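## Task

Clamp the meter's jaws fully shut around the black wire so that the wire sits completely inside, hold them shut on it continuously for a few seconds, then remove the meter from the wire. Closing the jaws around any other wire means failure. Afterwards return the meter to its original spot on the hook, oriented as before, with the jaws fully shut around the hook. The result must stay in place without the robot holding it. Finally release the meter and pull the hands away.

## Robot and tools

Robot: two six-joint arms, left_arm and right_arm, facing each other across a table. Each carries an identical five-finger right hand, so hand axes and numbers mean the same on both (they are not mirrored). The names are labels only, not image sides. Each scene is a fresh random start; the task for the next scene arrives in the finished_scene result. show_instructions returns the reference pages (a 400 A clamp meter) and moves nothing.

World frame: origin on the table top halfway between the arm bases, z = 0 at the table surface, +z up, left_arm's base toward +y. The state line reports each hand point's position (m) and quaternion wxyz plus velocities in this frame; printed positions may be slightly off at long reach.

Hand point: a spot fixed to the palm, 0.05 m in front of it, where index pad and thumb tip meet in a pinch. Its +z runs along the straightened fingers (they extend 0.06-0.07 m past it), +y points out of the palm, +x crosses the palm toward the little finger. A wrist bracket on the little-finger side protrudes 0.03 m beyond the point along +y and 0.11 m across, and can collide.

Row format (used by execute_actions and move): one flat list of 28 numbers, each in [-1, 1], covering both arms even if one is idle. Order: left dx, dy, dz, rx, ry, rz, then left hand little, ring, middle, index, thumb_bend, thumb_turn, force_limit, speed; then the same 14 for the right arm. dx..rz are an offset, not a pose: a target displacement relative to the hand point's measured pose at the start of the action, expressed in the hand point's own axes. 1.0 equals 0.6 m for dx/dy/dz and 180 degrees for the rotation; rx, ry, rz form one rotation vector. All rows of one action are offsets from that same start, not cumulative.

Hand numbers are absolute targets: fingers +1 straight, -1 curled into the palm; thumb_bend +1 straight, -1 bent; thumb_turn +1 beside the palm, -1 across in front of it. A pinch is roughly index -0.22, thumb_bend -0.75, thumb_turn -0.57. force_limit maps -1..+1 to about 0..10 N fingertip force (0..15 N for thumb motors) and only stops closing. speed maps -1..+1 to near zero..full (whole travel in 0.6 s). For a gentle grip close at speed -0.9 or less. To keep a hand unchanged, resend its previous eight numbers; before any command, send its hand_measured six values plus hand_force_limit and hand_speed. A full-hand wrap with the thumb already turned in holds objects 0.035-0.08 m wide.

execute_actions(actions): list of actions; each action is up to 15 rows, one per 1/30 s step, the last row repeated to fill 15 steps. An empty list just returns state and images. Per step the commanded pose is clipped to 100 mm and 16 degrees from the measured pose, so large offsets need several actions.

move(target, speed, stop_force, blocking): target is one 28-number row whose offsets are taken from the last reported pose; both arms travel straight toward their goals and finish together in 0.5-10 s. speed is m/s, 0.002-0.5 (default 0.25; turning up to twice that in rad/s). stop_force, 9-40 N for both arms, ends an arm's path when its wrist sensor feels that much extra resistance; use it with very slow speeds when approaching contact, not when the hand rotates, and not when backing off something. blocking=false returns after 0.5 s; then use wait or stop before new commands. The move line reports done, off_target, moving, held, contact or fault, and limits such as paced or held.

wait(seconds 0-10) lets the scene run; stop brakes a running move; zoom_image(camera, region [x0,y0,x1,y1], at most 504x504) enlarges cam_left_wrist or cam_right_wrist (both 504x504, calibration given in the results).

Readings: hand_measured, hand_stopped_by (moving, target, force, stalled, fault), hand_load_n (positive = pushed open; near 0 means the grip is lost). Wrist force/torque are in end-effector axes, noisy (offset up to about 4 N), saturating near 50 N. A pose unreachable line means the clearance check altered that arm's command. HELD marks steps held back.

Cautions: arms are stiff; pushing past contact can trigger a fault (joint torque at limit, or 150 N external force), stopping that arm for 10 s. Wrist joints tolerate only 24.3 N m. Never let the arms strike or squeeze each other. Avoid dropping the meter, knocking anything off the table, touching the wrong wire with the jaws, and motor overheating (warnings from 70 °C, brakes at 85 °C). The robot keeps executing its last command while you think. Call finished_scene(scene) only when the meter hangs on its hook unaided and the hands are clear.

Each tool is called as name([rows], argument=value, ...), one row to a line, values as JSON.

Reference images:

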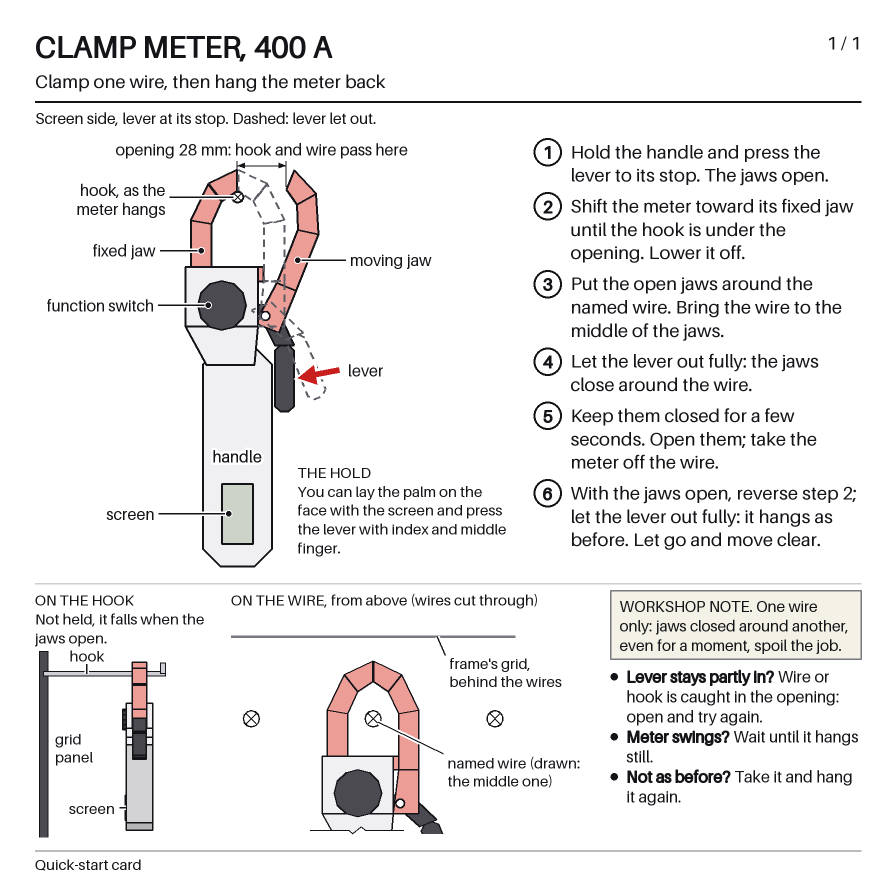

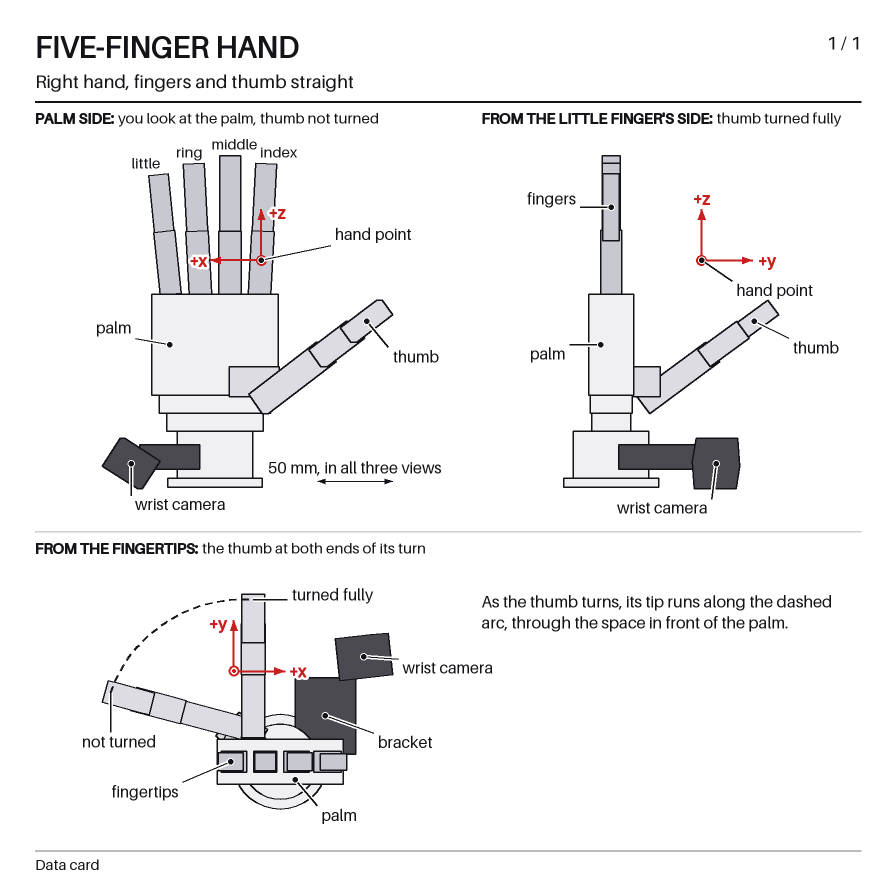

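## Session

I'll start by looking at the current state.

execute_actions(actions=[])

Scene clock: 0.00 s.
left_arm: end_effector_position=(+0.3138, +0.4260, +0.4835) hand_measured=(+1.000, +1.000, +1.000, +1.000, +1.000, +1.000) hand_load_n=(+0.0, +0.0, +0.0, +0.0, +0.0, +0.0) hand_stopped_by=(target, target, target, target, target, target) hand_force_limit=0.00 hand_speed=-0.80 end_effector_quat_wxyz=(+0.015, +0.373, +0.928, -0.009) end_effector_velocity=(-0.000, -0.000, -0.001) end_effector_angular_velocity=(+0.002, +0.002, -0.000) | right_arm: end_effector_position=(+0.1103, -0.2632, +0.4687) hand_measured=(+1.000, +1.000, +1.000, +1.000, +1.000, +1.000) hand_load_n=(+0.0, +0.0, +0.0, +0.0, +0.0, +0.0) hand_stopped_by=(target, target, target, target, target, target) hand_force_limit=0.00 hand_speed=-0.80 end_effector_quat_wxyz=(-0.029, -0.367, +0.930, +0.007) end_effector_velocity=(+0.000, +0.000, -0.000) end_effector_angular_velocity=(-0.000, +0.001, -0.000)
Joint positions: left_arm=[ 0.547 -1.748  1.34   1.943  1.564 -1.914] | right_arm=[-1.188 -1.705  1.37   1.962  1.554 -1.892]
Joint velocities: left_arm=[-0.     0.001  0.001  0.     0.001  0.   ] | right_arm=[ 0.001  0.001 -0.    -0.    -0.     0.001]
Wrist force (N, on the end effector, along its own x y z axes, offset not removed): no reading
Wrist torque (N m, same axes, about the end effector's origin, offset not removed): no reading
Hand target (left_arm): +0.314, +0.426, +0.483; +0.015, +0.373, +0.928, -0.009
Hand target (right_arm): +0.110, -0.263, +0.469; -0.029, -0.367, +0.930, +0.007

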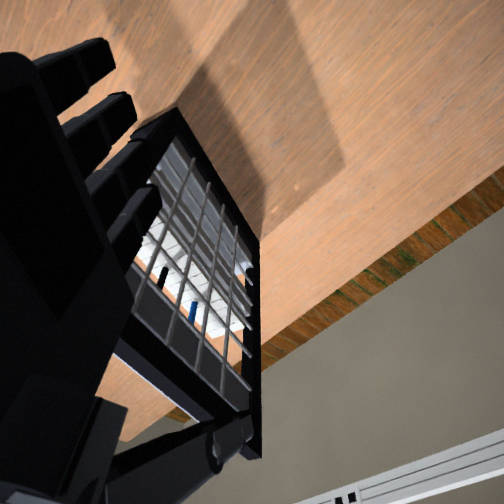

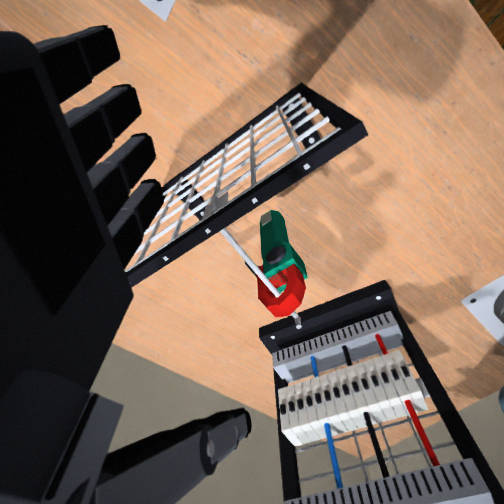

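zoom_image(camera="cam_right_wrist", region=[180, 180, 380, 380])

zoom_image(camera="cam_right_wrist", region=[250, 270, 504, 504])

zoom_image(camera="cam_left_wrist", region=[80, 90, 330, 340])

Region (180, 180, 380, 380) of cam_right_wrist's 504x504 image, scaled by 2.520, with more detail than that image has.

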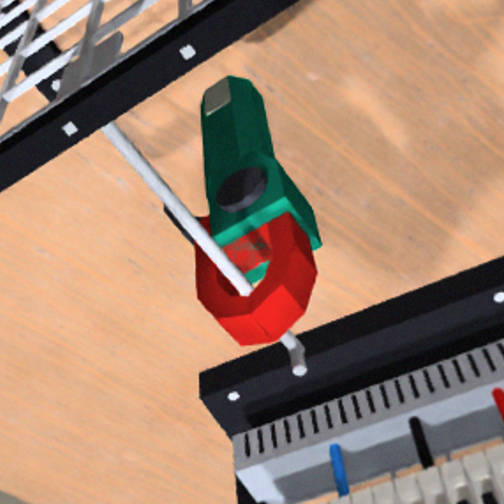

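Region (250, 270, 504, 504) of cam_right_wrist's 504x504 image, scaled by 1.984, with more detail than that image has; it fills the top 464 rows of this view, and the rest is white.

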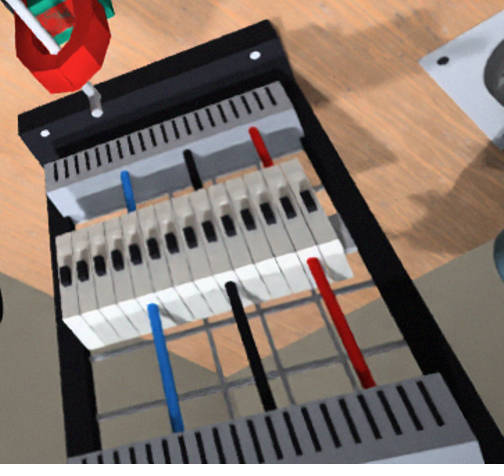

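Region (80, 90, 330, 340) of cam_left_wrist's 504x504 image, scaled by 2.016, with more detail than that image has.

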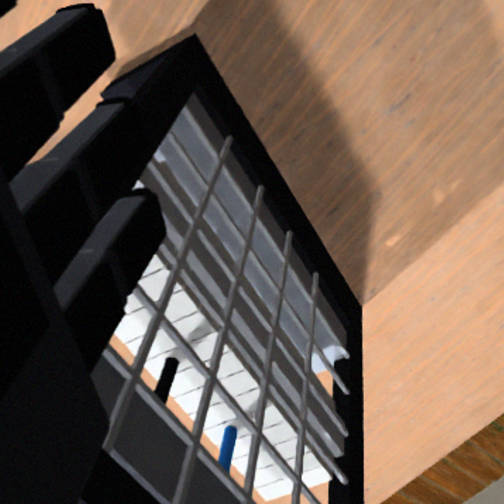

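move(target=[0.0552,-0.5764,-0.0430,0,0,0.172,1,1,1,1,1,-1,0,0,-0.2798,-0.1853,0.0162,0,0,-0.399,1,1,1,1,1,1,0,-0.8], speed=0.25)

Scene clock: 19.53 s.
left_arm: end_effector_position=(+0.0497, +0.2004, +0.5109) hand_measured=(+1.000, +1.000, +1.000, +1.000, +1.000, -1.000) hand_load_n=(+0.0, +0.0, +0.0, +0.0, +0.0, +0.0) hand_stopped_by=(target, target, target, target, target, target) hand_force_limit=0.00 hand_speed=0.00 end_effector_quat_wxyz=(+0.020, +0.607, +0.794, -0.004) end_effector_velocity=(-0.002, -0.002, +0.000) end_effector_angular_velocity=(+0.002, -0.000, -0.003) | right_arm: end_effector_position=(+0.3078, -0.2298, +0.4467) hand_measured=(+1.000, +1.000, +1.000, +1.000, +1.000, +1.000) hand_load_n=(+0.0, +0.0, +0.0, +0.0, +0.0, +0.0) hand_stopped_by=(target, target, target, target, target, target) hand_force_limit=0.00 hand_speed=-0.80 end_effector_quat_wxyz=(-0.019, -0.843, +0.538, +0.022) end_effector_velocity=(+0.001, +0.000, +0.001) end_effector_angular_velocity=(+0.000, +0.000, +0.007)
Joint positions: left_arm=[-0.588 -1.525  1.069  2.018  1.532 -2.509] | right_arm=[-1.222 -1.043  0.631  2.04   1.556 -3.179]
Joint velocities: left_arm=[-0.001  0.006 -0.007  0.002  0.001  0.002] | right_arm=[ 0.001  0.006 -0.01   0.005  0.    -0.006]
Wrist force (N, on the end effector, along its own x y z axes, offset not removed): left_arm=[-5.9 1.8 -5.9] | right_arm=[1.3 -1.6 0.8]
Wrist torque (N m, same axes, about the end effector's origin, offset not removed): left_arm=[0.54 1.20 -0.49] | right_arm=[-0.38 -0.45 0.03]
Hand target (left_arm): +0.050, +0.200, +0.511; +0.019, +0.607, +0.794, -0.004
Hand target (right_arm): +0.308, -0.230, +0.447; +0.019, +0.843, -0.537, -0.022
Off the commanded pose (left_arm): 0.001 m, 0 deg.
Off the commanded pose (right_arm): 0.000 m, 0 deg.
move: done
camera_calibration (this result's frames):
cam_left_wrist: T_world_to_cam=[[0.986836, 0.159973, 0.0237437, -0.0959122], [0.113273, -0.788481, 0.604538, -0.159965], [0.115431, -0.593891, -0.796222, 0.646801], [0, 0, 0, 1]] pos_world=[0.0381082, 0.273343, 0.61398]
cam_right_wrist: T_world_to_cam=[[-0.935195, -0.348366, 0.0636542, 0.176722], [-0.247427, 0.771359, 0.586331, -0.0154404], [-0.253358, 0.532584, -0.807567, 0.691741], [0, 0, 0, 1]] pos_world=[0.336707, -0.294937, 0.556431]

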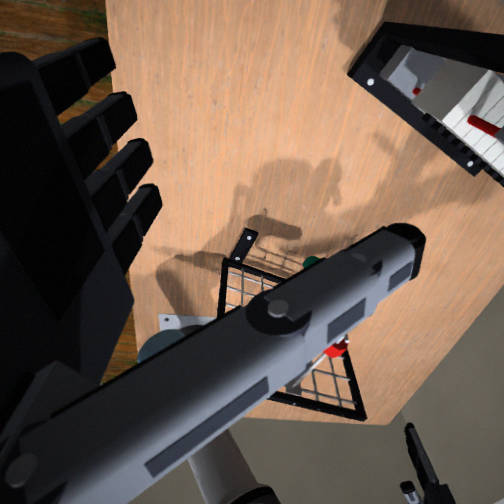

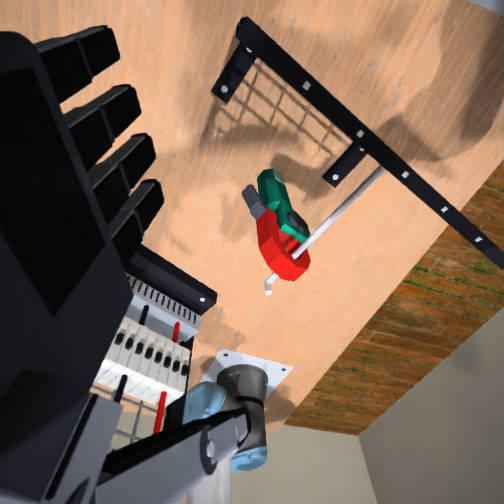

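zoom_image(camera="cam_right_wrist", region=[220, 140, 400, 320])

Region (220, 140, 400, 320) of cam_right_wrist's 504x504 image, scaled by 2.800, with more detail than that image has.

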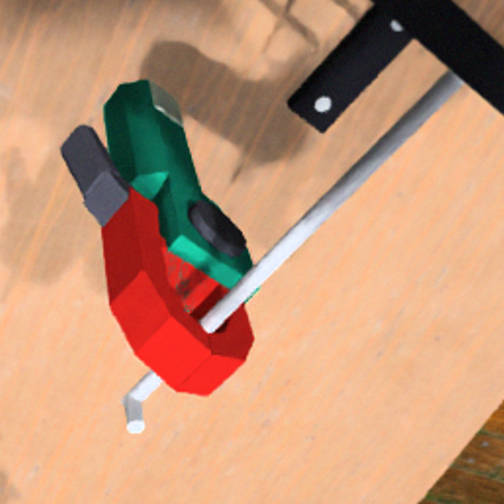

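move(target=[-0.3594,-0.1058,0.3130,0.0054,-0.4883,-0.0036,1,1,1,1,1,-1,0,0,0,0,0,0,0,0,1,1,1,1,1,1,0,-0.8], speed=0.35)

Scene clock: 26.37 s.
left_arm: end_effector_position=(+0.0490, -0.0298, +0.3297) hand_measured=(+1.000, +1.000, +1.000, +1.000, +1.000, -1.000) hand_load_n=(+0.0, +0.0, +0.0, +0.0, +0.0, +0.0) hand_stopped_by=(target, target, target, target, target, target) hand_force_limit=0.00 hand_speed=0.00 end_effector_quat_wxyz=(+0.560, +0.430, +0.563, -0.431) end_effector_velocity=(-0.001, -0.001, -0.001) end_effector_angular_velocity=(-0.013, -0.005, -0.007) | right_arm: end_effector_position=(+0.3078, -0.2298, +0.4467) hand_measured=(+1.000, +1.000, +1.000, +1.000, +1.000, +1.000) hand_load_n=(+0.0, +0.0, +0.0, +0.0, +0.0, +0.0) hand_stopped_by=(target, target, target, target, target, target) hand_force_limit=0.00 hand_speed=-0.80 end_effector_quat_wxyz=(-0.019, -0.843, +0.538, +0.022) end_effector_velocity=(-0.000, +0.000, +0.000) end_effector_angular_velocity=(-0.001, -0.001, +0.002)
Joint positions: left_arm=[-0.664 -1.64   2.137 -0.492  0.56  -1.579] | right_arm=[-1.222 -1.043  0.631  2.04   1.556 -3.179]
Joint velocities: left_arm=[ 0.003 -0.     0.012 -0.037  0.01   0.023] | right_arm=[ 0.001 -0.     0.    -0.     0.001 -0.   ]
Wrist force (N, on the end effector, along its own x y z axes, offset not removed): left_arm=[0.0 -1.9 -3.0] | right_arm=[1.5 0.8 -0.7]
Wrist torque (N m, same axes, about the end effector's origin, offset not removed): left_arm=[-0.36 0.17 -0.31] | right_arm=[-0.01 -0.20 0.12]
Hand target (left_arm): +0.049, -0.030, +0.330; +0.560, +0.430, +0.562, -0.431
Hand target (right_arm): +0.308, -0.230, +0.447; +0.019, +0.843, -0.538, -0.022
Off the commanded pose (left_arm): 0.001 m, 0 deg.
Off the commanded pose (right_arm): 0.000 m, 0 deg.
move: done
camera_calibration (this result's frames):
cam_left_wrist: T_world_to_cam=[[0.959954, 0.261203, 0.1013, -0.0753472], [-0.230907, 0.532897, 0.814066, -0.244689], [0.158654, -0.804857, 0.57187, -0.0936033], [0, 0, 0, 1]] pos_world=[0.0306801, 0.0747375, 0.260354]
cam_right_wrist: T_world_to_cam=[[-0.935195, -0.348365, 0.063654, 0.176722], [-0.247427, 0.771359, 0.586331, -0.0154404], [-0.253358, 0.532584, -0.807567, 0.691742], [0, 0, 0, 1]] pos_world=[0.336707, -0.294937, 0.556431]

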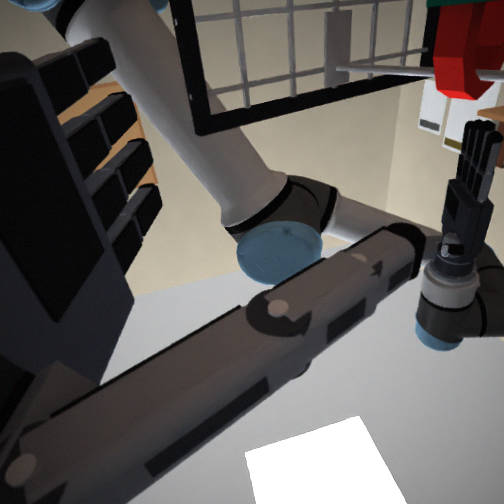

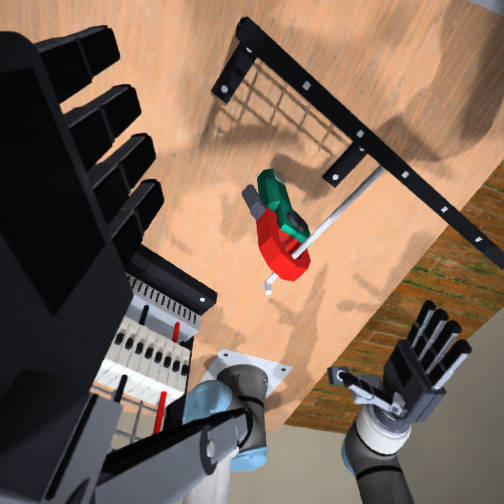

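move(target=[0.1895,0.0797,0.1070,-0.3209,-0.0013,0.0007,1,1,1,1,1,-1,0,0,0,0,0,0,0,0,1,1,1,1,1,1,0,-0.8], speed=0.25)

Scene clock: 30.17 s.
left_arm: end_effector_position=(+0.1108, -0.0791, +0.2163) hand_measured=(+1.000, +1.000, +1.000, +1.000, +1.000, -1.000) hand_load_n=(+0.0, +0.0, +0.0, +0.0, +0.0, +0.0) hand_stopped_by=(target, target, target, target, target, target) hand_force_limit=0.00 hand_speed=0.00 end_effector_quat_wxyz=(+0.699, +0.106, +0.700, -0.106) end_effector_velocity=(+0.000, -0.001, -0.001) end_effector_angular_velocity=(-0.005, -0.012, +0.011) | right_arm: end_effector_position=(+0.3078, -0.2298, +0.4467) hand_measured=(+1.000, +1.000, +1.000, +1.000, +1.000, +1.000) hand_load_n=(+0.0, +0.0, +0.0, +0.0, +0.0, +0.0) hand_stopped_by=(target, target, target, target, target, target) hand_force_limit=0.00 hand_speed=-0.80 end_effector_quat_wxyz=(-0.019, -0.843, +0.538, +0.022) end_effector_velocity=(-0.000, +0.000, +0.000) end_effector_angular_velocity=(+0.001, -0.001, +0.000)
Joint positions: left_arm=[-0.45  -0.902  1.468 -0.573 -0.233 -1.564] | right_arm=[-1.222 -1.043  0.631  2.04   1.556 -3.179]
Joint velocities: left_arm=[ 0.004  0.023 -0.029  0.061 -0.007 -0.054] | right_arm=[ 0.001 -0.001  0.    -0.    -0.001  0.001]
Wrist force (N, on the end effector, along its own x y z axes, offset not removed): left_arm=[-0.7 -1.2 -2.4] | right_arm=[2.2 1.7 -3.2]
Wrist torque (N m, same axes, about the end effector's origin, offset not removed): left_arm=[0.00 0.20 -0.05] | right_arm=[0.25 -0.21 0.15]
Hand target (left_arm): +0.111, -0.079, +0.216; +0.699, +0.106, +0.699, -0.106
Hand target (right_arm): +0.308, -0.230, +0.447; +0.019, +0.843, -0.538, -0.022
Off the commanded pose (left_arm): 0.001 m, 0 deg.
Off the commanded pose (right_arm): 0.000 m, 0 deg.
move: done
camera_calibration (this result's frames):
cam_left_wrist: T_world_to_cam=[[0.292125, 0.950582, 0.105148, 0.0174095], [-0.575666, 0.0869747, 0.813046, -0.108657], [0.763722, -0.298041, 0.572626, -0.105302], [0, 0, 0, 1]] pos_world=[0.0127859, -0.0384833, 0.146811]
cam_right_wrist: T_world_to_cam=[[-0.935195, -0.348365, 0.0636544, 0.176722], [-0.247427, 0.771359, 0.586332, -0.0154406], [-0.253358, 0.532584, -0.807566, 0.691742], [0, 0, 0, 1]] pos_world=[0.336707, -0.294937, 0.556431]

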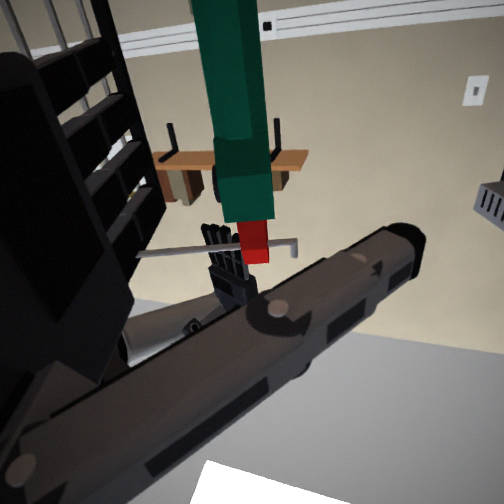

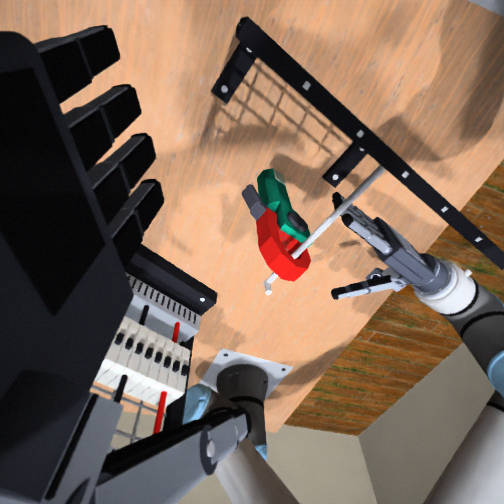

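zoom_image(camera="cam_left_wrist", region=[130, 0, 410, 280])

zoom_image(camera="cam_right_wrist", region=[230, 130, 504, 404])

Region (130, 0, 410, 280) of cam_left_wrist's 504x504 image, scaled by 1.800, with more detail than that image has.

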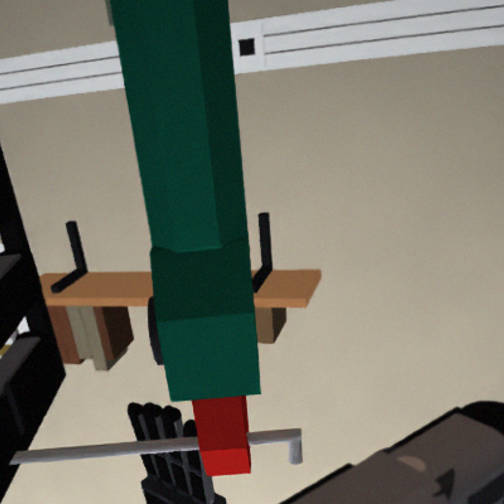

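Region (230, 130, 504, 404) of cam_right_wrist's 504x504 image, scaled by 1.839, with more detail than that image has.

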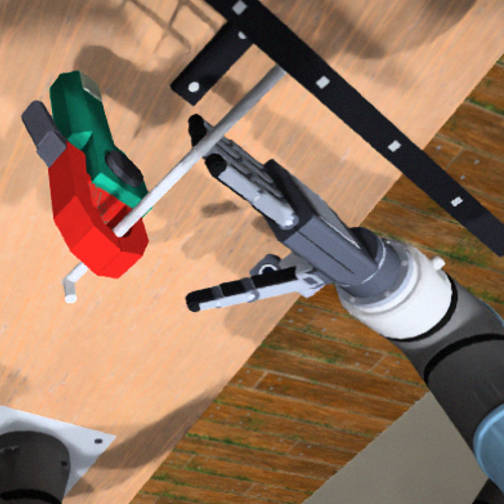

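move(target=[0.0133,0.0133,0.1333,0,-0.0005,0,1,1,1,1,1,-1,0,0,0,0,0,0,0,0,1,1,1,1,1,1,0,-0.8], speed=0.1)

zoom_image(camera="cam_left_wrist", region=[100, 0, 420, 320])

Scene clock: 33.97 s.
left_arm: end_effector_position=(+0.1892, -0.0952, +0.2080) hand_measured=(+1.000, +1.000, +1.000, +1.000, +1.000, -1.000) hand_load_n=(+0.0, +0.0, +0.0, +0.0, +0.0, +0.0) hand_stopped_by=(target, target, target, target, target, target) hand_force_limit=0.00 hand_speed=0.00 end_effector_quat_wxyz=(+0.699, +0.106, +0.699, -0.106) end_effector_velocity=(+0.002, -0.001, +0.001) end_effector_angular_velocity=(-0.003, +0.002, -0.000) | right_arm: end_effector_position=(+0.3078, -0.2298, +0.4467) hand_measured=(+1.000, +1.000, +1.000, +1.000, +1.000, +1.000) hand_load_n=(+0.0, +0.0, +0.0, +0.0, +0.0, +0.0) hand_stopped_by=(target, target, target, target, target, target) hand_force_limit=0.00 hand_speed=-0.80 end_effector_quat_wxyz=(-0.019, -0.843, +0.538, +0.022) end_effector_velocity=(-0.000, +0.000, +0.000) end_effector_angular_velocity=(+0.001, +0.001, +0.000)
Joint positions: left_arm=[-0.32  -0.898  1.487 -0.593 -0.103 -1.566] | right_arm=[-1.222 -1.043  0.631  2.04   1.556 -3.179]
Joint velocities: left_arm=[ 0.003 -0.001 -0.002 -0.004  0.003  0.004] | right_arm=[ 0.    -0.     0.     0.    -0.001  0.   ]
Wrist force (N, on the end effector, along its own x y z axes, offset not removed): left_arm=[-2.9 -3.7 -3.3] | right_arm=[4.1 0.4 -0.8]
Wrist torque (N m, same axes, about the end effector's origin, offset not removed): left_arm=[-0.58 0.58 -0.25] | right_arm=[-0.12 -0.63 0.33]
Hand target (left_arm): +0.189, -0.095, +0.208; +0.699, +0.106, +0.699, -0.106
Hand target (right_arm): +0.308, -0.230, +0.447; +0.019, +0.843, -0.538, -0.022
Off the commanded pose (left_arm): 0.000 m, 0 deg.
Off the commanded pose (right_arm): 0.000 m, 0 deg.
move: done
camera_calibration (this result's frames):
cam_left_wrist: T_world_to_cam=[[0.292004, 0.950608, 0.10525, 0.0107159], [-0.576602, 0.0871746, 0.812361, -0.0550304], [0.763062, -0.2979, 0.573578, -0.165335], [0, 0, 0, 1]] pos_world=[0.0913011, -0.0546425, 0.138409]
cam_right_wrist: T_world_to_cam=[[-0.935195, -0.348365, 0.0636544, 0.176722], [-0.247427, 0.771359, 0.586332, -0.0154407], [-0.253358, 0.532585, -0.807566, 0.691741], [0, 0, 0, 1]] pos_world=[0.336707, -0.294937, 0.556431]

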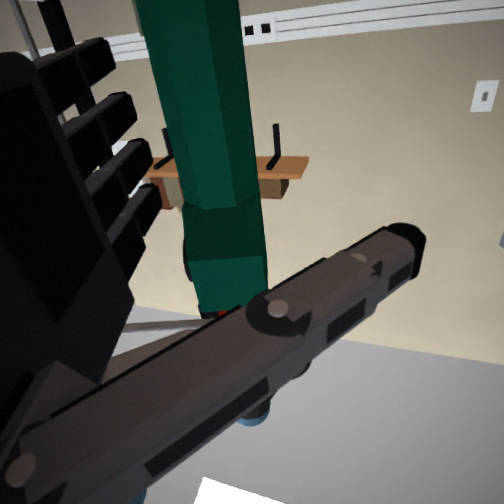

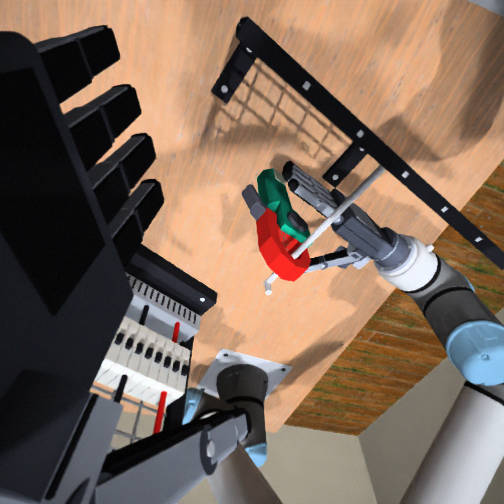

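Region (100, 0, 420, 320) of cam_left_wrist's 504x504 image, scaled by 1.575, with more detail than that image has.

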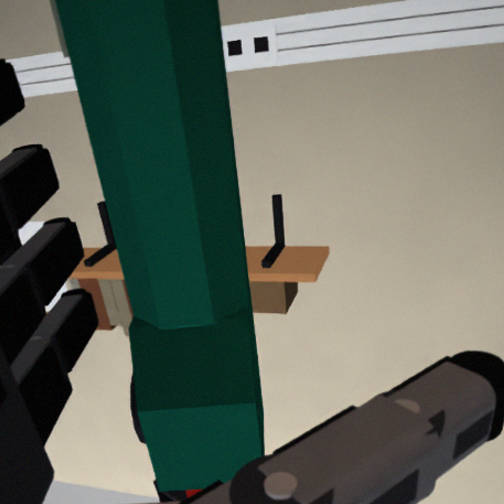

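move(target=[0,0.0167,0.1467,0,0,0,1,1,1,1,1,-1,0,0,0,0,0,0,0,0,1,1,1,1,1,1,0,-0.8], speed=0.08)

zoom_image(camera="cam_right_wrist", region=[200, 110, 420, 330])

Scene clock: 36.77 s.
left_arm: end_effector_position=(+0.2759, -0.1118, +0.2078) hand_measured=(+1.000, +1.000, +1.000, +1.000, +1.000, -1.000) hand_load_n=(+0.0, +0.0, +0.0, +0.0, +0.0, +0.0) hand_stopped_by=(target, target, target, target, target, target) hand_force_limit=0.00 hand_speed=0.00 end_effector_quat_wxyz=(+0.699, +0.106, +0.699, -0.106) end_effector_velocity=(+0.002, -0.000, +0.000) end_effector_angular_velocity=(+0.001, +0.001, -0.000) | right_arm: end_effector_position=(+0.3078, -0.2298, +0.4467) hand_measured=(+1.000, +1.000, +1.000, +1.000, +1.000, +1.000) hand_load_n=(+0.0, +0.0, +0.0, +0.0, +0.0, +0.0) hand_stopped_by=(target, target, target, target, target, target) hand_force_limit=0.00 hand_speed=-0.80 end_effector_quat_wxyz=(-0.019, -0.843, +0.538, +0.022) end_effector_velocity=(+0.000, -0.000, +0.000) end_effector_angular_velocity=(+0.000, +0.001, -0.002)
Joint positions: left_arm=[-0.173 -0.883  1.462 -0.583  0.044 -1.565] | right_arm=[-1.222 -1.043  0.631  2.04   1.556 -3.179]
Joint velocities: left_arm=[ 0.004  0.007 -0.013  0.04   0.004 -0.033] | right_arm=[-0.001 -0.     0.     0.001 -0.001  0.001]
Wrist force (N, on the end effector, along its own x y z axes, offset not removed): left_arm=[-0.3 -3.1 -1.9] | right_arm=[-0.1 -2.9 -2.3]
Wrist torque (N m, same axes, about the end effector's origin, offset not removed): left_arm=[-0.50 0.32 -0.04] | right_arm=[-0.34 0.12 -0.14]
Hand target (left_arm): +0.276, -0.112, +0.208; +0.699, +0.106, +0.699, -0.106
Hand target (right_arm): +0.308, -0.230, +0.447; +0.019, +0.843, -0.538, -0.022
Off the commanded pose (left_arm): 0.000 m, 0 deg.
Off the commanded pose (right_arm): 0.000 m, 0 deg.
move: done
camera_calibration (this result's frames):
cam_left_wrist: T_world_to_cam=[[0.291949, 0.950621, 0.105287, 0.00122768], [-0.577097, 0.0873009, 0.811996, -0.00317485], [0.762709, -0.297823, 0.574088, -0.236294], [0, 0, 0, 1]] pos_world=[0.178033, -0.0712636, 0.138102]
cam_right_wrist: T_world_to_cam=[[-0.935195, -0.348365, 0.0636543, 0.176722], [-0.247427, 0.771359, 0.586332, -0.0154405], [-0.253358, 0.532585, -0.807566, 0.691741], [0, 0, 0, 1]] pos_world=[0.336707, -0.294937, 0.556431]

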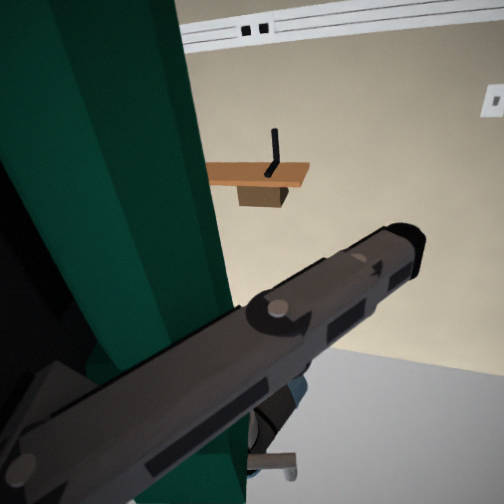

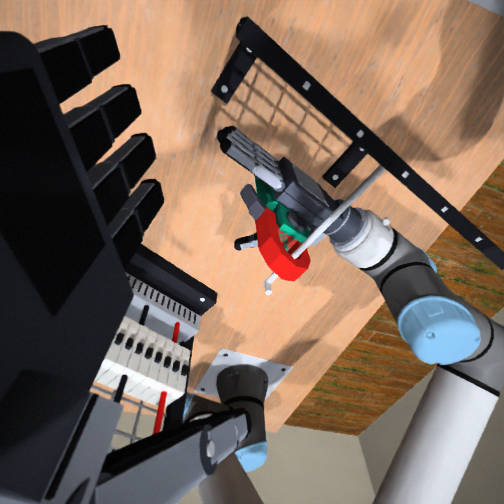

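Region (200, 110, 420, 330) of cam_right_wrist's 504x504 image, scaled by 2.291, with more detail than that image has.

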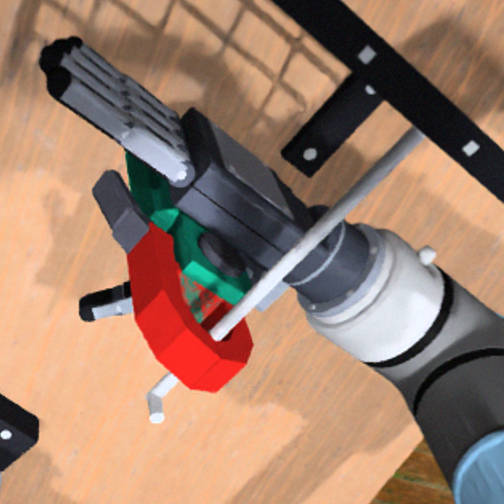

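move(target=[0,0.0083,0.0133,0,0,0,1,1,1,1,1,-1,0,0,0,0,0,0,0,0,1,1,1,1,1,1,0,-0.8], speed=0.02)

zoom_image(camera="cam_right_wrist", region=[200, 110, 420, 330])

Scene clock: 38.20 s.
left_arm: end_effector_position=(+0.2848, -0.1095, +0.2077) hand_measured=(+1.000, +1.000, +1.000, +1.000, +1.000, -1.000) hand_load_n=(+0.0, +0.0, +0.0, +0.0, +0.0, +0.0) hand_stopped_by=(target, target, target, target, target, target) hand_force_limit=0.00 hand_speed=0.00 end_effector_quat_wxyz=(+0.699, +0.106, +0.699, -0.106) end_effector_velocity=(+0.002, +0.000, +0.000) end_effector_angular_velocity=(+0.000, -0.000, -0.001) | right_arm: end_effector_position=(+0.3078, -0.2298, +0.4467) hand_measured=(+1.000, +1.000, +1.000, +1.000, +1.000, +1.000) hand_load_n=(+0.0, +0.0, +0.0, +0.0, +0.0, +0.0) hand_stopped_by=(target, target, target, target, target, target) hand_force_limit=0.00 hand_speed=-0.80 end_effector_quat_wxyz=(-0.019, -0.843, +0.538, +0.022) end_effector_velocity=(-0.000, +0.000, -0.000) end_effector_angular_velocity=(-0.000, +0.000, +0.000)
Joint positions: left_arm=[-0.159 -0.888  1.47  -0.582  0.058 -1.571] | right_arm=[-1.222 -1.043  0.631  2.04   1.556 -3.179]
Joint velocities: left_arm=[ 0.003 -0.003  0.004 -0.007  0.004  0.007] | right_arm=[ 0.  0. -0.  0.  0. -0.]
Wrist force (N, on the end effector, along its own x y z axes, offset not removed): left_arm=[1.3 -1.2 -3.5] | right_arm=[1.4 -0.2 1.5]
Wrist torque (N m, same axes, about the end effector's origin, offset not removed): left_arm=[-0.03 0.02 -0.02] | right_arm=[-0.08 -0.20 -0.02]
Hand target (left_arm): +0.285, -0.109, +0.208; +0.699, +0.106, +0.699, -0.106
Hand target (right_arm): +0.308, -0.230, +0.447; +0.019, +0.843, -0.538, -0.022
Off the commanded pose (left_arm): 0.000 m, 0 deg.
Off the commanded pose (right_arm): 0.000 m, 0 deg.
move: done
camera_calibration (this result's frames):
cam_left_wrist: T_world_to_cam=[[0.291961, 0.950627, 0.105197, -0.00355548], [-0.576905, 0.087311, 0.812131, 0.00168521], [0.762849, -0.297799, 0.573913, -0.242371], [0, 0, 0, 1]] pos_world=[0.186903, -0.068945, 0.138105]
cam_right_wrist: T_world_to_cam=[[-0.935195, -0.348365, 0.0636545, 0.176722], [-0.247427, 0.771359, 0.586332, -0.0154406], [-0.253358, 0.532584, -0.807566, 0.691742], [0, 0, 0, 1]] pos_world=[0.336707, -0.294937, 0.556431]

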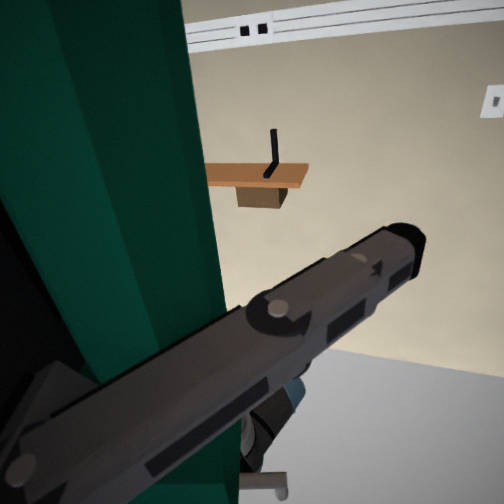

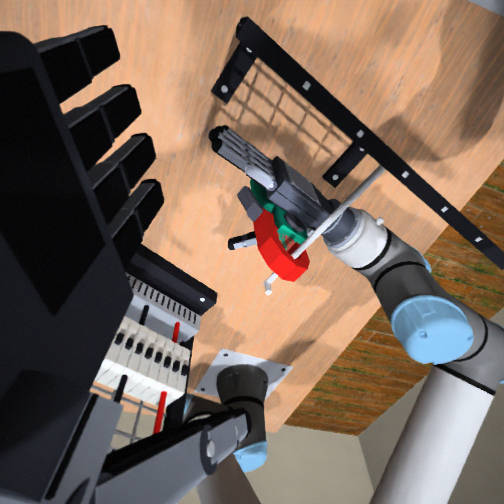

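Region (200, 110, 420, 330) of cam_right_wrist's 504x504 image, scaled by 2.291, with more detail than that image has.

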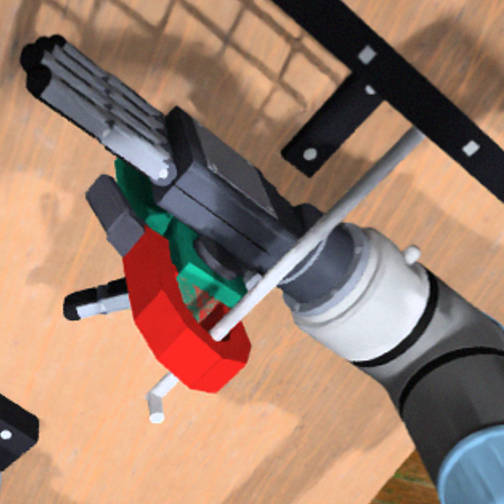

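move(target=[0,-0.009,0,0,0,0,1,1,1,1,1,-1,0,0,0,0,0,0,0,0,1,1,1,1,1,1,0,-0.8], speed=0.02)

zoom_image(camera="cam_right_wrist", region=[200, 110, 420, 330])

Scene clock: 39.40 s.
left_arm: end_effector_position=(+0.2833, -0.1144, +0.2078) hand_measured=(+1.000, +1.000, +1.000, +1.000, +1.000, -1.000) hand_load_n=(+0.0, +0.0, +0.0, +0.0, +0.0, +0.0) hand_stopped_by=(target, target, target, target, target, target) hand_force_limit=0.00 hand_speed=0.00 end_effector_quat_wxyz=(+0.699, +0.106, +0.699, -0.106) end_effector_velocity=(-0.001, -0.001, -0.000) end_effector_angular_velocity=(+0.002, -0.000, +0.002) | right_arm: end_effector_position=(+0.3078, -0.2298, +0.4467) hand_measured=(+1.000, +1.000, +1.000, +1.000, +1.000, +1.000) hand_load_n=(+0.0, +0.0, +0.0, +0.0, +0.0, +0.0) hand_stopped_by=(target, target, target, target, target, target) hand_force_limit=0.00 hand_speed=-0.80 end_effector_quat_wxyz=(-0.019, -0.843, +0.538, +0.022) end_effector_velocity=(+0.000, -0.000, +0.000) end_effector_angular_velocity=(+0.001, -0.001, -0.001)
Joint positions: left_arm=[-0.16  -0.878  1.453 -0.578  0.057 -1.566] | right_arm=[-1.222 -1.043  0.631  2.04   1.556 -3.179]
Joint velocities: left_arm=[-0.001  0.006 -0.009  0.01  -0.003 -0.005] | right_arm=[-0.001 -0.001  0.    -0.001 -0.     0.   ]
Wrist force (N, on the end effector, along its own x y z axes, offset not removed): left_arm=[-0.3 -1.5 -3.2] | right_arm=[-1.2 1.0 -2.5]
Wrist torque (N m, same axes, about the end effector's origin, offset not removed): left_arm=[-0.13 0.27 0.00] | right_arm=[0.24 0.25 -0.04]
Hand target (left_arm): +0.283, -0.115, +0.208; +0.699, +0.106, +0.699, -0.106
Hand target (right_arm): +0.308, -0.230, +0.447; +0.019, +0.843, -0.538, -0.022
Off the commanded pose (left_arm): 0.000 m, 0 deg.
Off the commanded pose (right_arm): 0.000 m, 0 deg.
move: done
camera_calibration (this result's frames):
cam_left_wrist: T_world_to_cam=[[0.291856, 0.950627, 0.105494, 0.00150512], [-0.577157, 0.0870882, 0.811976, 0.00132637], [0.762699, -0.297867, 0.574078, -0.242723], [0, 0, 0, 1]] pos_world=[0.185451, -0.0738455, 0.138106]
cam_right_wrist: T_world_to_cam=[[-0.935195, -0.348365, 0.0636546, 0.176722], [-0.247427, 0.77136, 0.586331, -0.0154406], [-0.253358, 0.532584, -0.807566, 0.691742], [0, 0, 0, 1]] pos_world=[0.336707, -0.294937, 0.556431]

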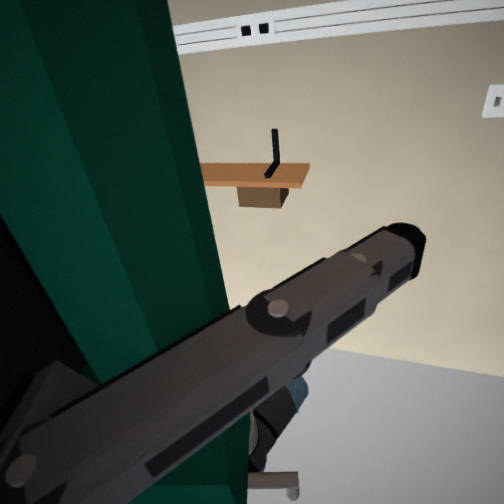

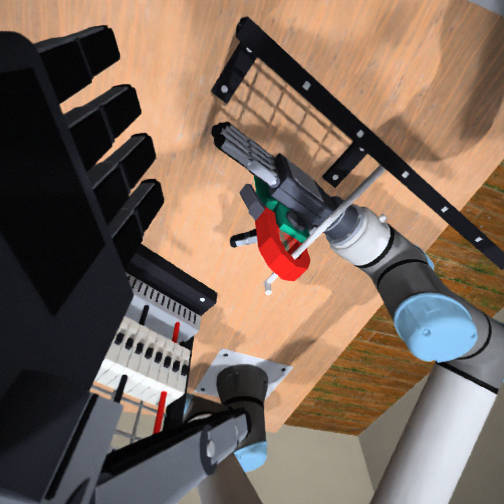

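Region (200, 110, 420, 330) of cam_right_wrist's 504x504 image, scaled by 2.291, with more detail than that image has.

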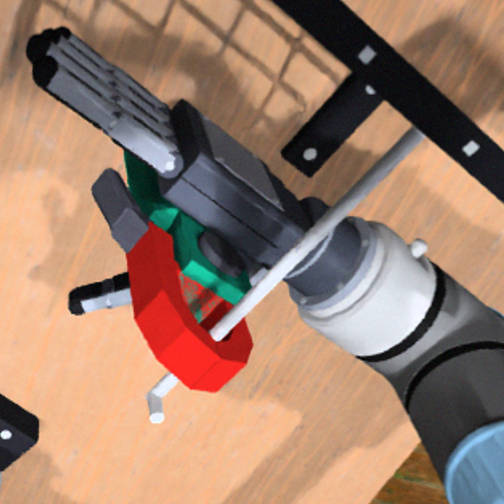

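execute_actions([
  [[0,0,0,0,0,0,-1,-1,1,1,1,-1,-0.4,-0.6,0,0,0,0,0,0,1,1,1,1,1,1,0,-0.8]],
  [[0,0,0,0,0,0,-1,-1,1,1,1,-1,-0.4,-0.6,0,0,0,0,0,0,1,1,1,1,1,1,0,-0.8]],
  [[0,0,0,0,0,0,-1,-1,1,1,1,-1,-0.4,-0.6,0,0,0,0,0,0,1,1,1,1,1,1,0,-0.8]],
  [[0,0,0,0,0,0,-1,-1,1,1,1,-1,-0.4,-0.7,0,0,0,0,0,0,1,1,1,1,1,1,0,-0.8]],
  [[0,0,0,0,0,0,-1,-1,1,1,1,-1,-0.4,-0.7,0,0,0,0,0,0,1,1,1,1,1,1,0,-0.8]],
])

zoom_image(camera="cam_right_wrist", region=[200, 110, 420, 330])

Scene clock: 42.53 s.
left_arm: end_effector_position=(+0.2832, -0.1145, +0.2077) hand_measured=(-0.438, -0.438, +1.000, +1.000, +1.000, -1.000) hand_load_n=(+0.0, +0.0, +0.0, +0.0, +0.0, +0.0) hand_stopped_by=(moving, moving, target, target, target, target) hand_force_limit=-0.40 hand_speed=-0.70 end_effector_quat_wxyz=(+0.699, +0.106, +0.699, -0.106) end_effector_velocity=(+0.000, +0.000, -0.001) end_effector_angular_velocity=(+0.001, -0.000, +0.000) | right_arm: end_effector_position=(+0.3078, -0.2298, +0.4467) hand_measured=(+1.000, +1.000, +1.000, +1.000, +1.000, +1.000) hand_load_n=(+0.0, +0.0, +0.0, +0.0, +0.0, +0.0) hand_stopped_by=(target, target, target, target, target, target) hand_force_limit=0.00 hand_speed=-0.80 end_effector_quat_wxyz=(-0.019, -0.843, +0.538, +0.022) end_effector_velocity=(+0.000, +0.000, -0.001) end_effector_angular_velocity=(-0.000, +0.001, +0.001)
Joint positions: left_arm=[-0.16  -0.878  1.452 -0.578  0.057 -1.567] | right_arm=[-1.222 -1.043  0.631  2.04   1.556 -3.179]
Joint velocities: left_arm=[ 0.     0.001  0.001  0.     0.    -0.   ] | right_arm=[ 0.001  0.001  0.    -0.001 -0.    -0.   ]
Wrist force (N, on the end effector, along its own x y z axes, offset not removed): left_arm=[-3.1 0.6 -3.6] | right_arm=[0.6 2.5 -1.2]
Wrist torque (N m, same axes, about the end effector's origin, offset not removed): left_arm=[0.31 0.75 -0.17] | right_arm=[0.37 0.10 0.25]
Hand target (left_arm): +0.283, -0.114, +0.208; +0.699, +0.106, +0.699, -0.106
Hand target (right_arm): +0.308, -0.230, +0.447; +0.019, +0.843, -0.538, -0.022
Off the commanded pose (left_arm): 0.000 m, 0 deg.
Off the commanded pose (right_arm): 0.000 m, 0 deg.
Step readings (end_effector_position; steps 1 to 15: 1st action; 16 to 30: 2nd action; 31 to 45: 3rd action; 46 to 60: 4th action; 61 to 75: 5th action):
0: left_arm (+0.2832, -0.1147, +0.2077) | right_arm (+0.3078, -0.2298, +0.4467)
1: left_arm (+0.2832, -0.1147, +0.2077) | right_arm (+0.3078, -0.2298, +0.4467)
2: left_arm (+0.2832, -0.1147, +0.2077) | right_arm (+0.3078, -0.2298, +0.4467)
4: left_arm (+0.2832, -0.1146, +0.2077) | right_arm (+0.3078, -0.2298, +0.4467)
8: left_arm (+0.2832, -0.1145, +0.2076) | right_arm (+0.3078, -0.2298, +0.4467)
15: left_arm (+0.2832, -0.1145, +0.2077) | right_arm (+0.3078, -0.2298, +0.4467)
16: left_arm (+0.2832, -0.1145, +0.2077) | right_arm (+0.3078, -0.2298, +0.4467)
17: left_arm (+0.2832, -0.1145, +0.2077) | right_arm (+0.3078, -0.2298, +0.4467)
19: left_arm (+0.2832, -0.1145, +0.2077) | right_arm (+0.3078, -0.2298, +0.4467)
23: left_arm (+0.2832, -0.1145, +0.2077) | right_arm (+0.3078, -0.2298, +0.4467)
30: left_arm (+0.2832, -0.1145, +0.2077) | right_arm (+0.3078, -0.2298, +0.4467)
31: left_arm (+0.2832, -0.1145, +0.2077) | right_arm (+0.3078, -0.2298, +0.4467)
32: left_arm (+0.2832, -0.1145, +0.2077) | right_arm (+0.3078, -0.2298, +0.4467)
34: left_arm (+0.2832, -0.1145, +0.2077) | right_arm (+0.3078, -0.2298, +0.4467)
38: left_arm (+0.2832, -0.1145, +0.2077) | right_arm (+0.3078, -0.2298, +0.4467)
45: left_arm (+0.2832, -0.1145, +0.2077) | right_arm (+0.3078, -0.2298, +0.4467)
46: left_arm (+0.2832, -0.1145, +0.2077) | right_arm (+0.3078, -0.2298, +0.4467)
47: left_arm (+0.2832, -0.1145, +0.2077) | right_arm (+0.3078, -0.2298, +0.4467)
49: left_arm (+0.2832, -0.1145, +0.2077) | right_arm (+0.3078, -0.2298, +0.4467)
53: left_arm (+0.2832, -0.1145, +0.2077) | right_arm (+0.3078, -0.2298, +0.4467)
60: left_arm (+0.2832, -0.1145, +0.2077) | right_arm (+0.3078, -0.2298, +0.4467)
61: left_arm (+0.2832, -0.1145, +0.2077) | right_arm (+0.3078, -0.2298, +0.4467)
62: left_arm (+0.2832, -0.1145, +0.2077) | right_arm (+0.3078, -0.2298, +0.4467)
64: left_arm (+0.2832, -0.1145, +0.2077) | right_arm (+0.3078, -0.2298, +0.4467)
68: left_arm (+0.2832, -0.1145, +0.2077) | right_arm (+0.3078, -0.2298, +0.4467)
75: end_effector_position above
camera_calibration (this result's frames):
cam_left_wrist: T_world_to_cam=[[0.291937, 0.950599, 0.105515, 0.00152381], [-0.577131, 0.087112, 0.811992, 0.00128266], [0.762688, -0.297947, 0.574052, -0.242656], [0, 0, 0, 1]] pos_world=[0.185366, -0.0738588, 0.138095]
cam_right_wrist: T_world_to_cam=[[-0.935195, -0.348365, 0.0636545, 0.176722], [-0.247427, 0.77136, 0.586331, -0.0154404], [-0.253358, 0.532584, -0.807567, 0.691742], [0, 0, 0, 1]] pos_world=[0.336707, -0.294937, 0.556431]

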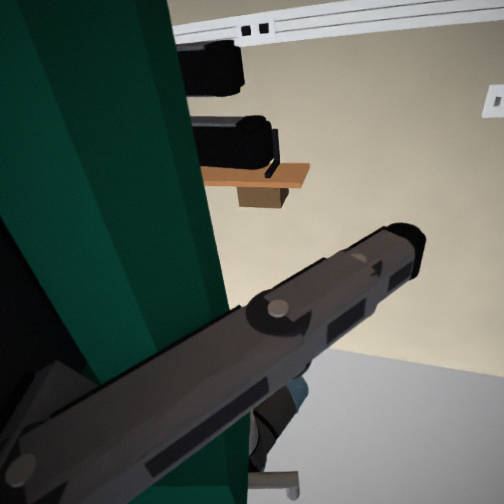

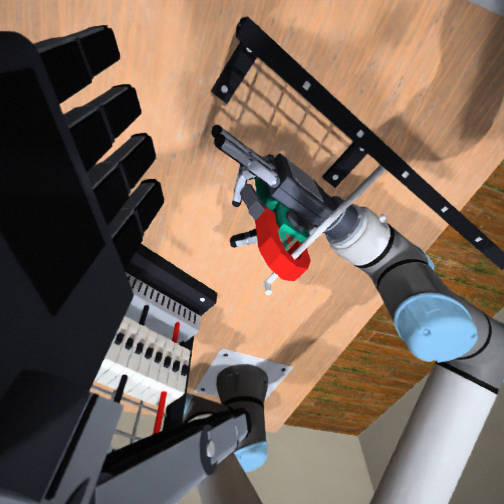

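Region (200, 110, 420, 330) of cam_right_wrist's 504x504 image, scaled by 2.291, with more detail than that image has.

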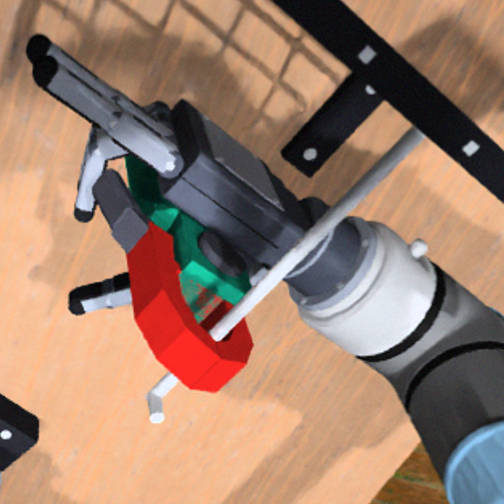

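wait(seconds=0.5)

zoom_image(camera="cam_right_wrist", region=[200, 110, 420, 330])

Scene clock: 43.17 s.
left_arm: end_effector_position=(+0.2832, -0.1145, +0.2077) hand_measured=(-0.754, -0.754, +1.000, +1.000, +1.000, -1.000) hand_load_n=(+0.0, +0.0, +0.0, +0.0, +0.0, +0.0) hand_stopped_by=(moving, moving, target, target, target, target) hand_force_limit=-0.40 hand_speed=-0.70 end_effector_quat_wxyz=(+0.699, +0.106, +0.699, -0.106) end_effector_velocity=(-0.000, -0.000, -0.001) end_effector_angular_velocity=(+0.002, -0.000, -0.001) | right_arm: end_effector_position=(+0.3078, -0.2298, +0.4467) hand_measured=(+1.000, +1.000, +1.000, +1.000, +1.000, +1.000) hand_load_n=(+0.0, +0.0, +0.0, +0.0, +0.0, +0.0) hand_stopped_by=(target, target, target, target, target, target) hand_force_limit=0.00 hand_speed=-0.80 end_effector_quat_wxyz=(-0.019, -0.843, +0.538, +0.022) end_effector_velocity=(-0.000, +0.000, +0.000) end_effector_angular_velocity=(+0.002, -0.001, -0.000)
Joint positions: left_arm=[-0.16  -0.878  1.452 -0.578  0.057 -1.567] | right_arm=[-1.222 -1.043  0.631  2.04   1.556 -3.179]
Joint velocities: left_arm=[-0.     0.001  0.001  0.     0.001 -0.   ] | right_arm=[ 0.001 -0.001  0.    -0.    -0.001  0.001]
Wrist force (N, on the end effector, along its own x y z axes, offset not removed): left_arm=[-1.8 1.7 -7.7] | right_arm=[1.5 -0.6 -2.1]
Wrist torque (N m, same axes, about the end effector's origin, offset not removed): left_arm=[0.68 0.66 -0.07] | right_arm=[-0.02 -0.23 -0.13]
Hand target (left_arm): +0.283, -0.114, +0.208; +0.699, +0.106, +0.699, -0.106
Hand target (right_arm): +0.308, -0.230, +0.447; +0.019, +0.843, -0.538, -0.022
Off the commanded pose (left_arm): 0.000 m, 0 deg.
Off the commanded pose (right_arm): 0.000 m, 0 deg.
wait: 0.50 s; no rest
camera_calibration (this result's frames):
cam_left_wrist: T_world_to_cam=[[0.291937, 0.950599, 0.105515, 0.00152381], [-0.577131, 0.0871119, 0.811992, 0.00128268], [0.762688, -0.297947, 0.574052, -0.242656], [0, 0, 0, 1]] pos_world=[0.185366, -0.0738588, 0.138095]
cam_right_wrist: T_world_to_cam=[[-0.935195, -0.348365, 0.0636543, 0.176722], [-0.247427, 0.771359, 0.586331, -0.0154405], [-0.253358, 0.532585, -0.807566, 0.691742], [0, 0, 0, 1]] pos_world=[0.336707, -0.294937, 0.556431]

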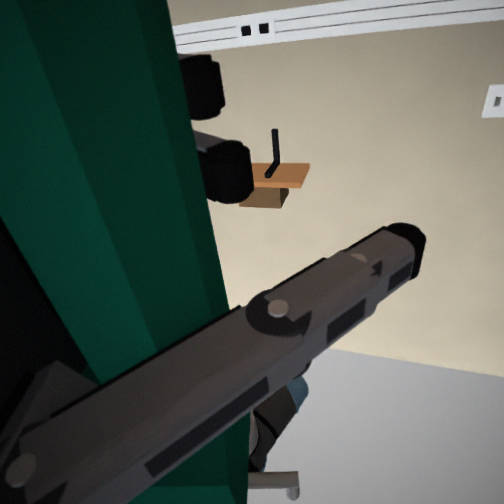

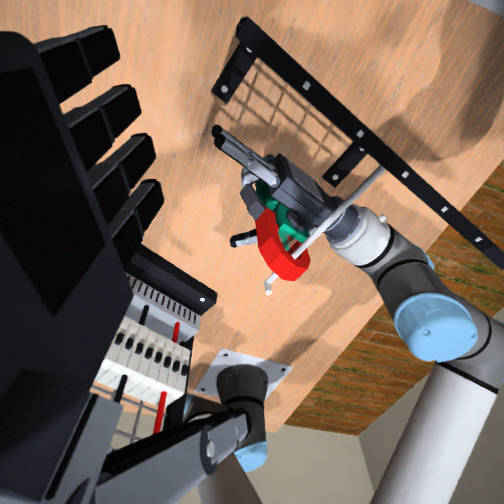

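Region (200, 110, 420, 330) of cam_right_wrist's 504x504 image, scaled by 2.291, with more detail than that image has.

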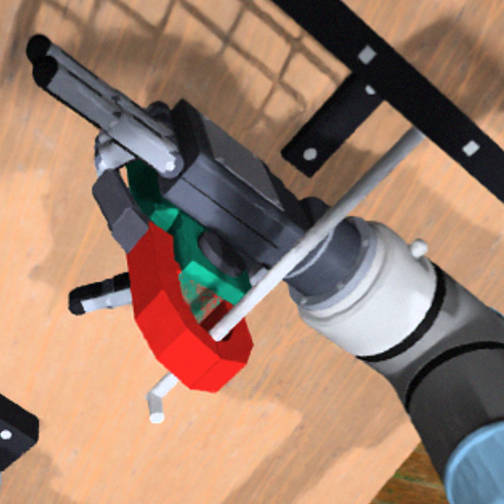

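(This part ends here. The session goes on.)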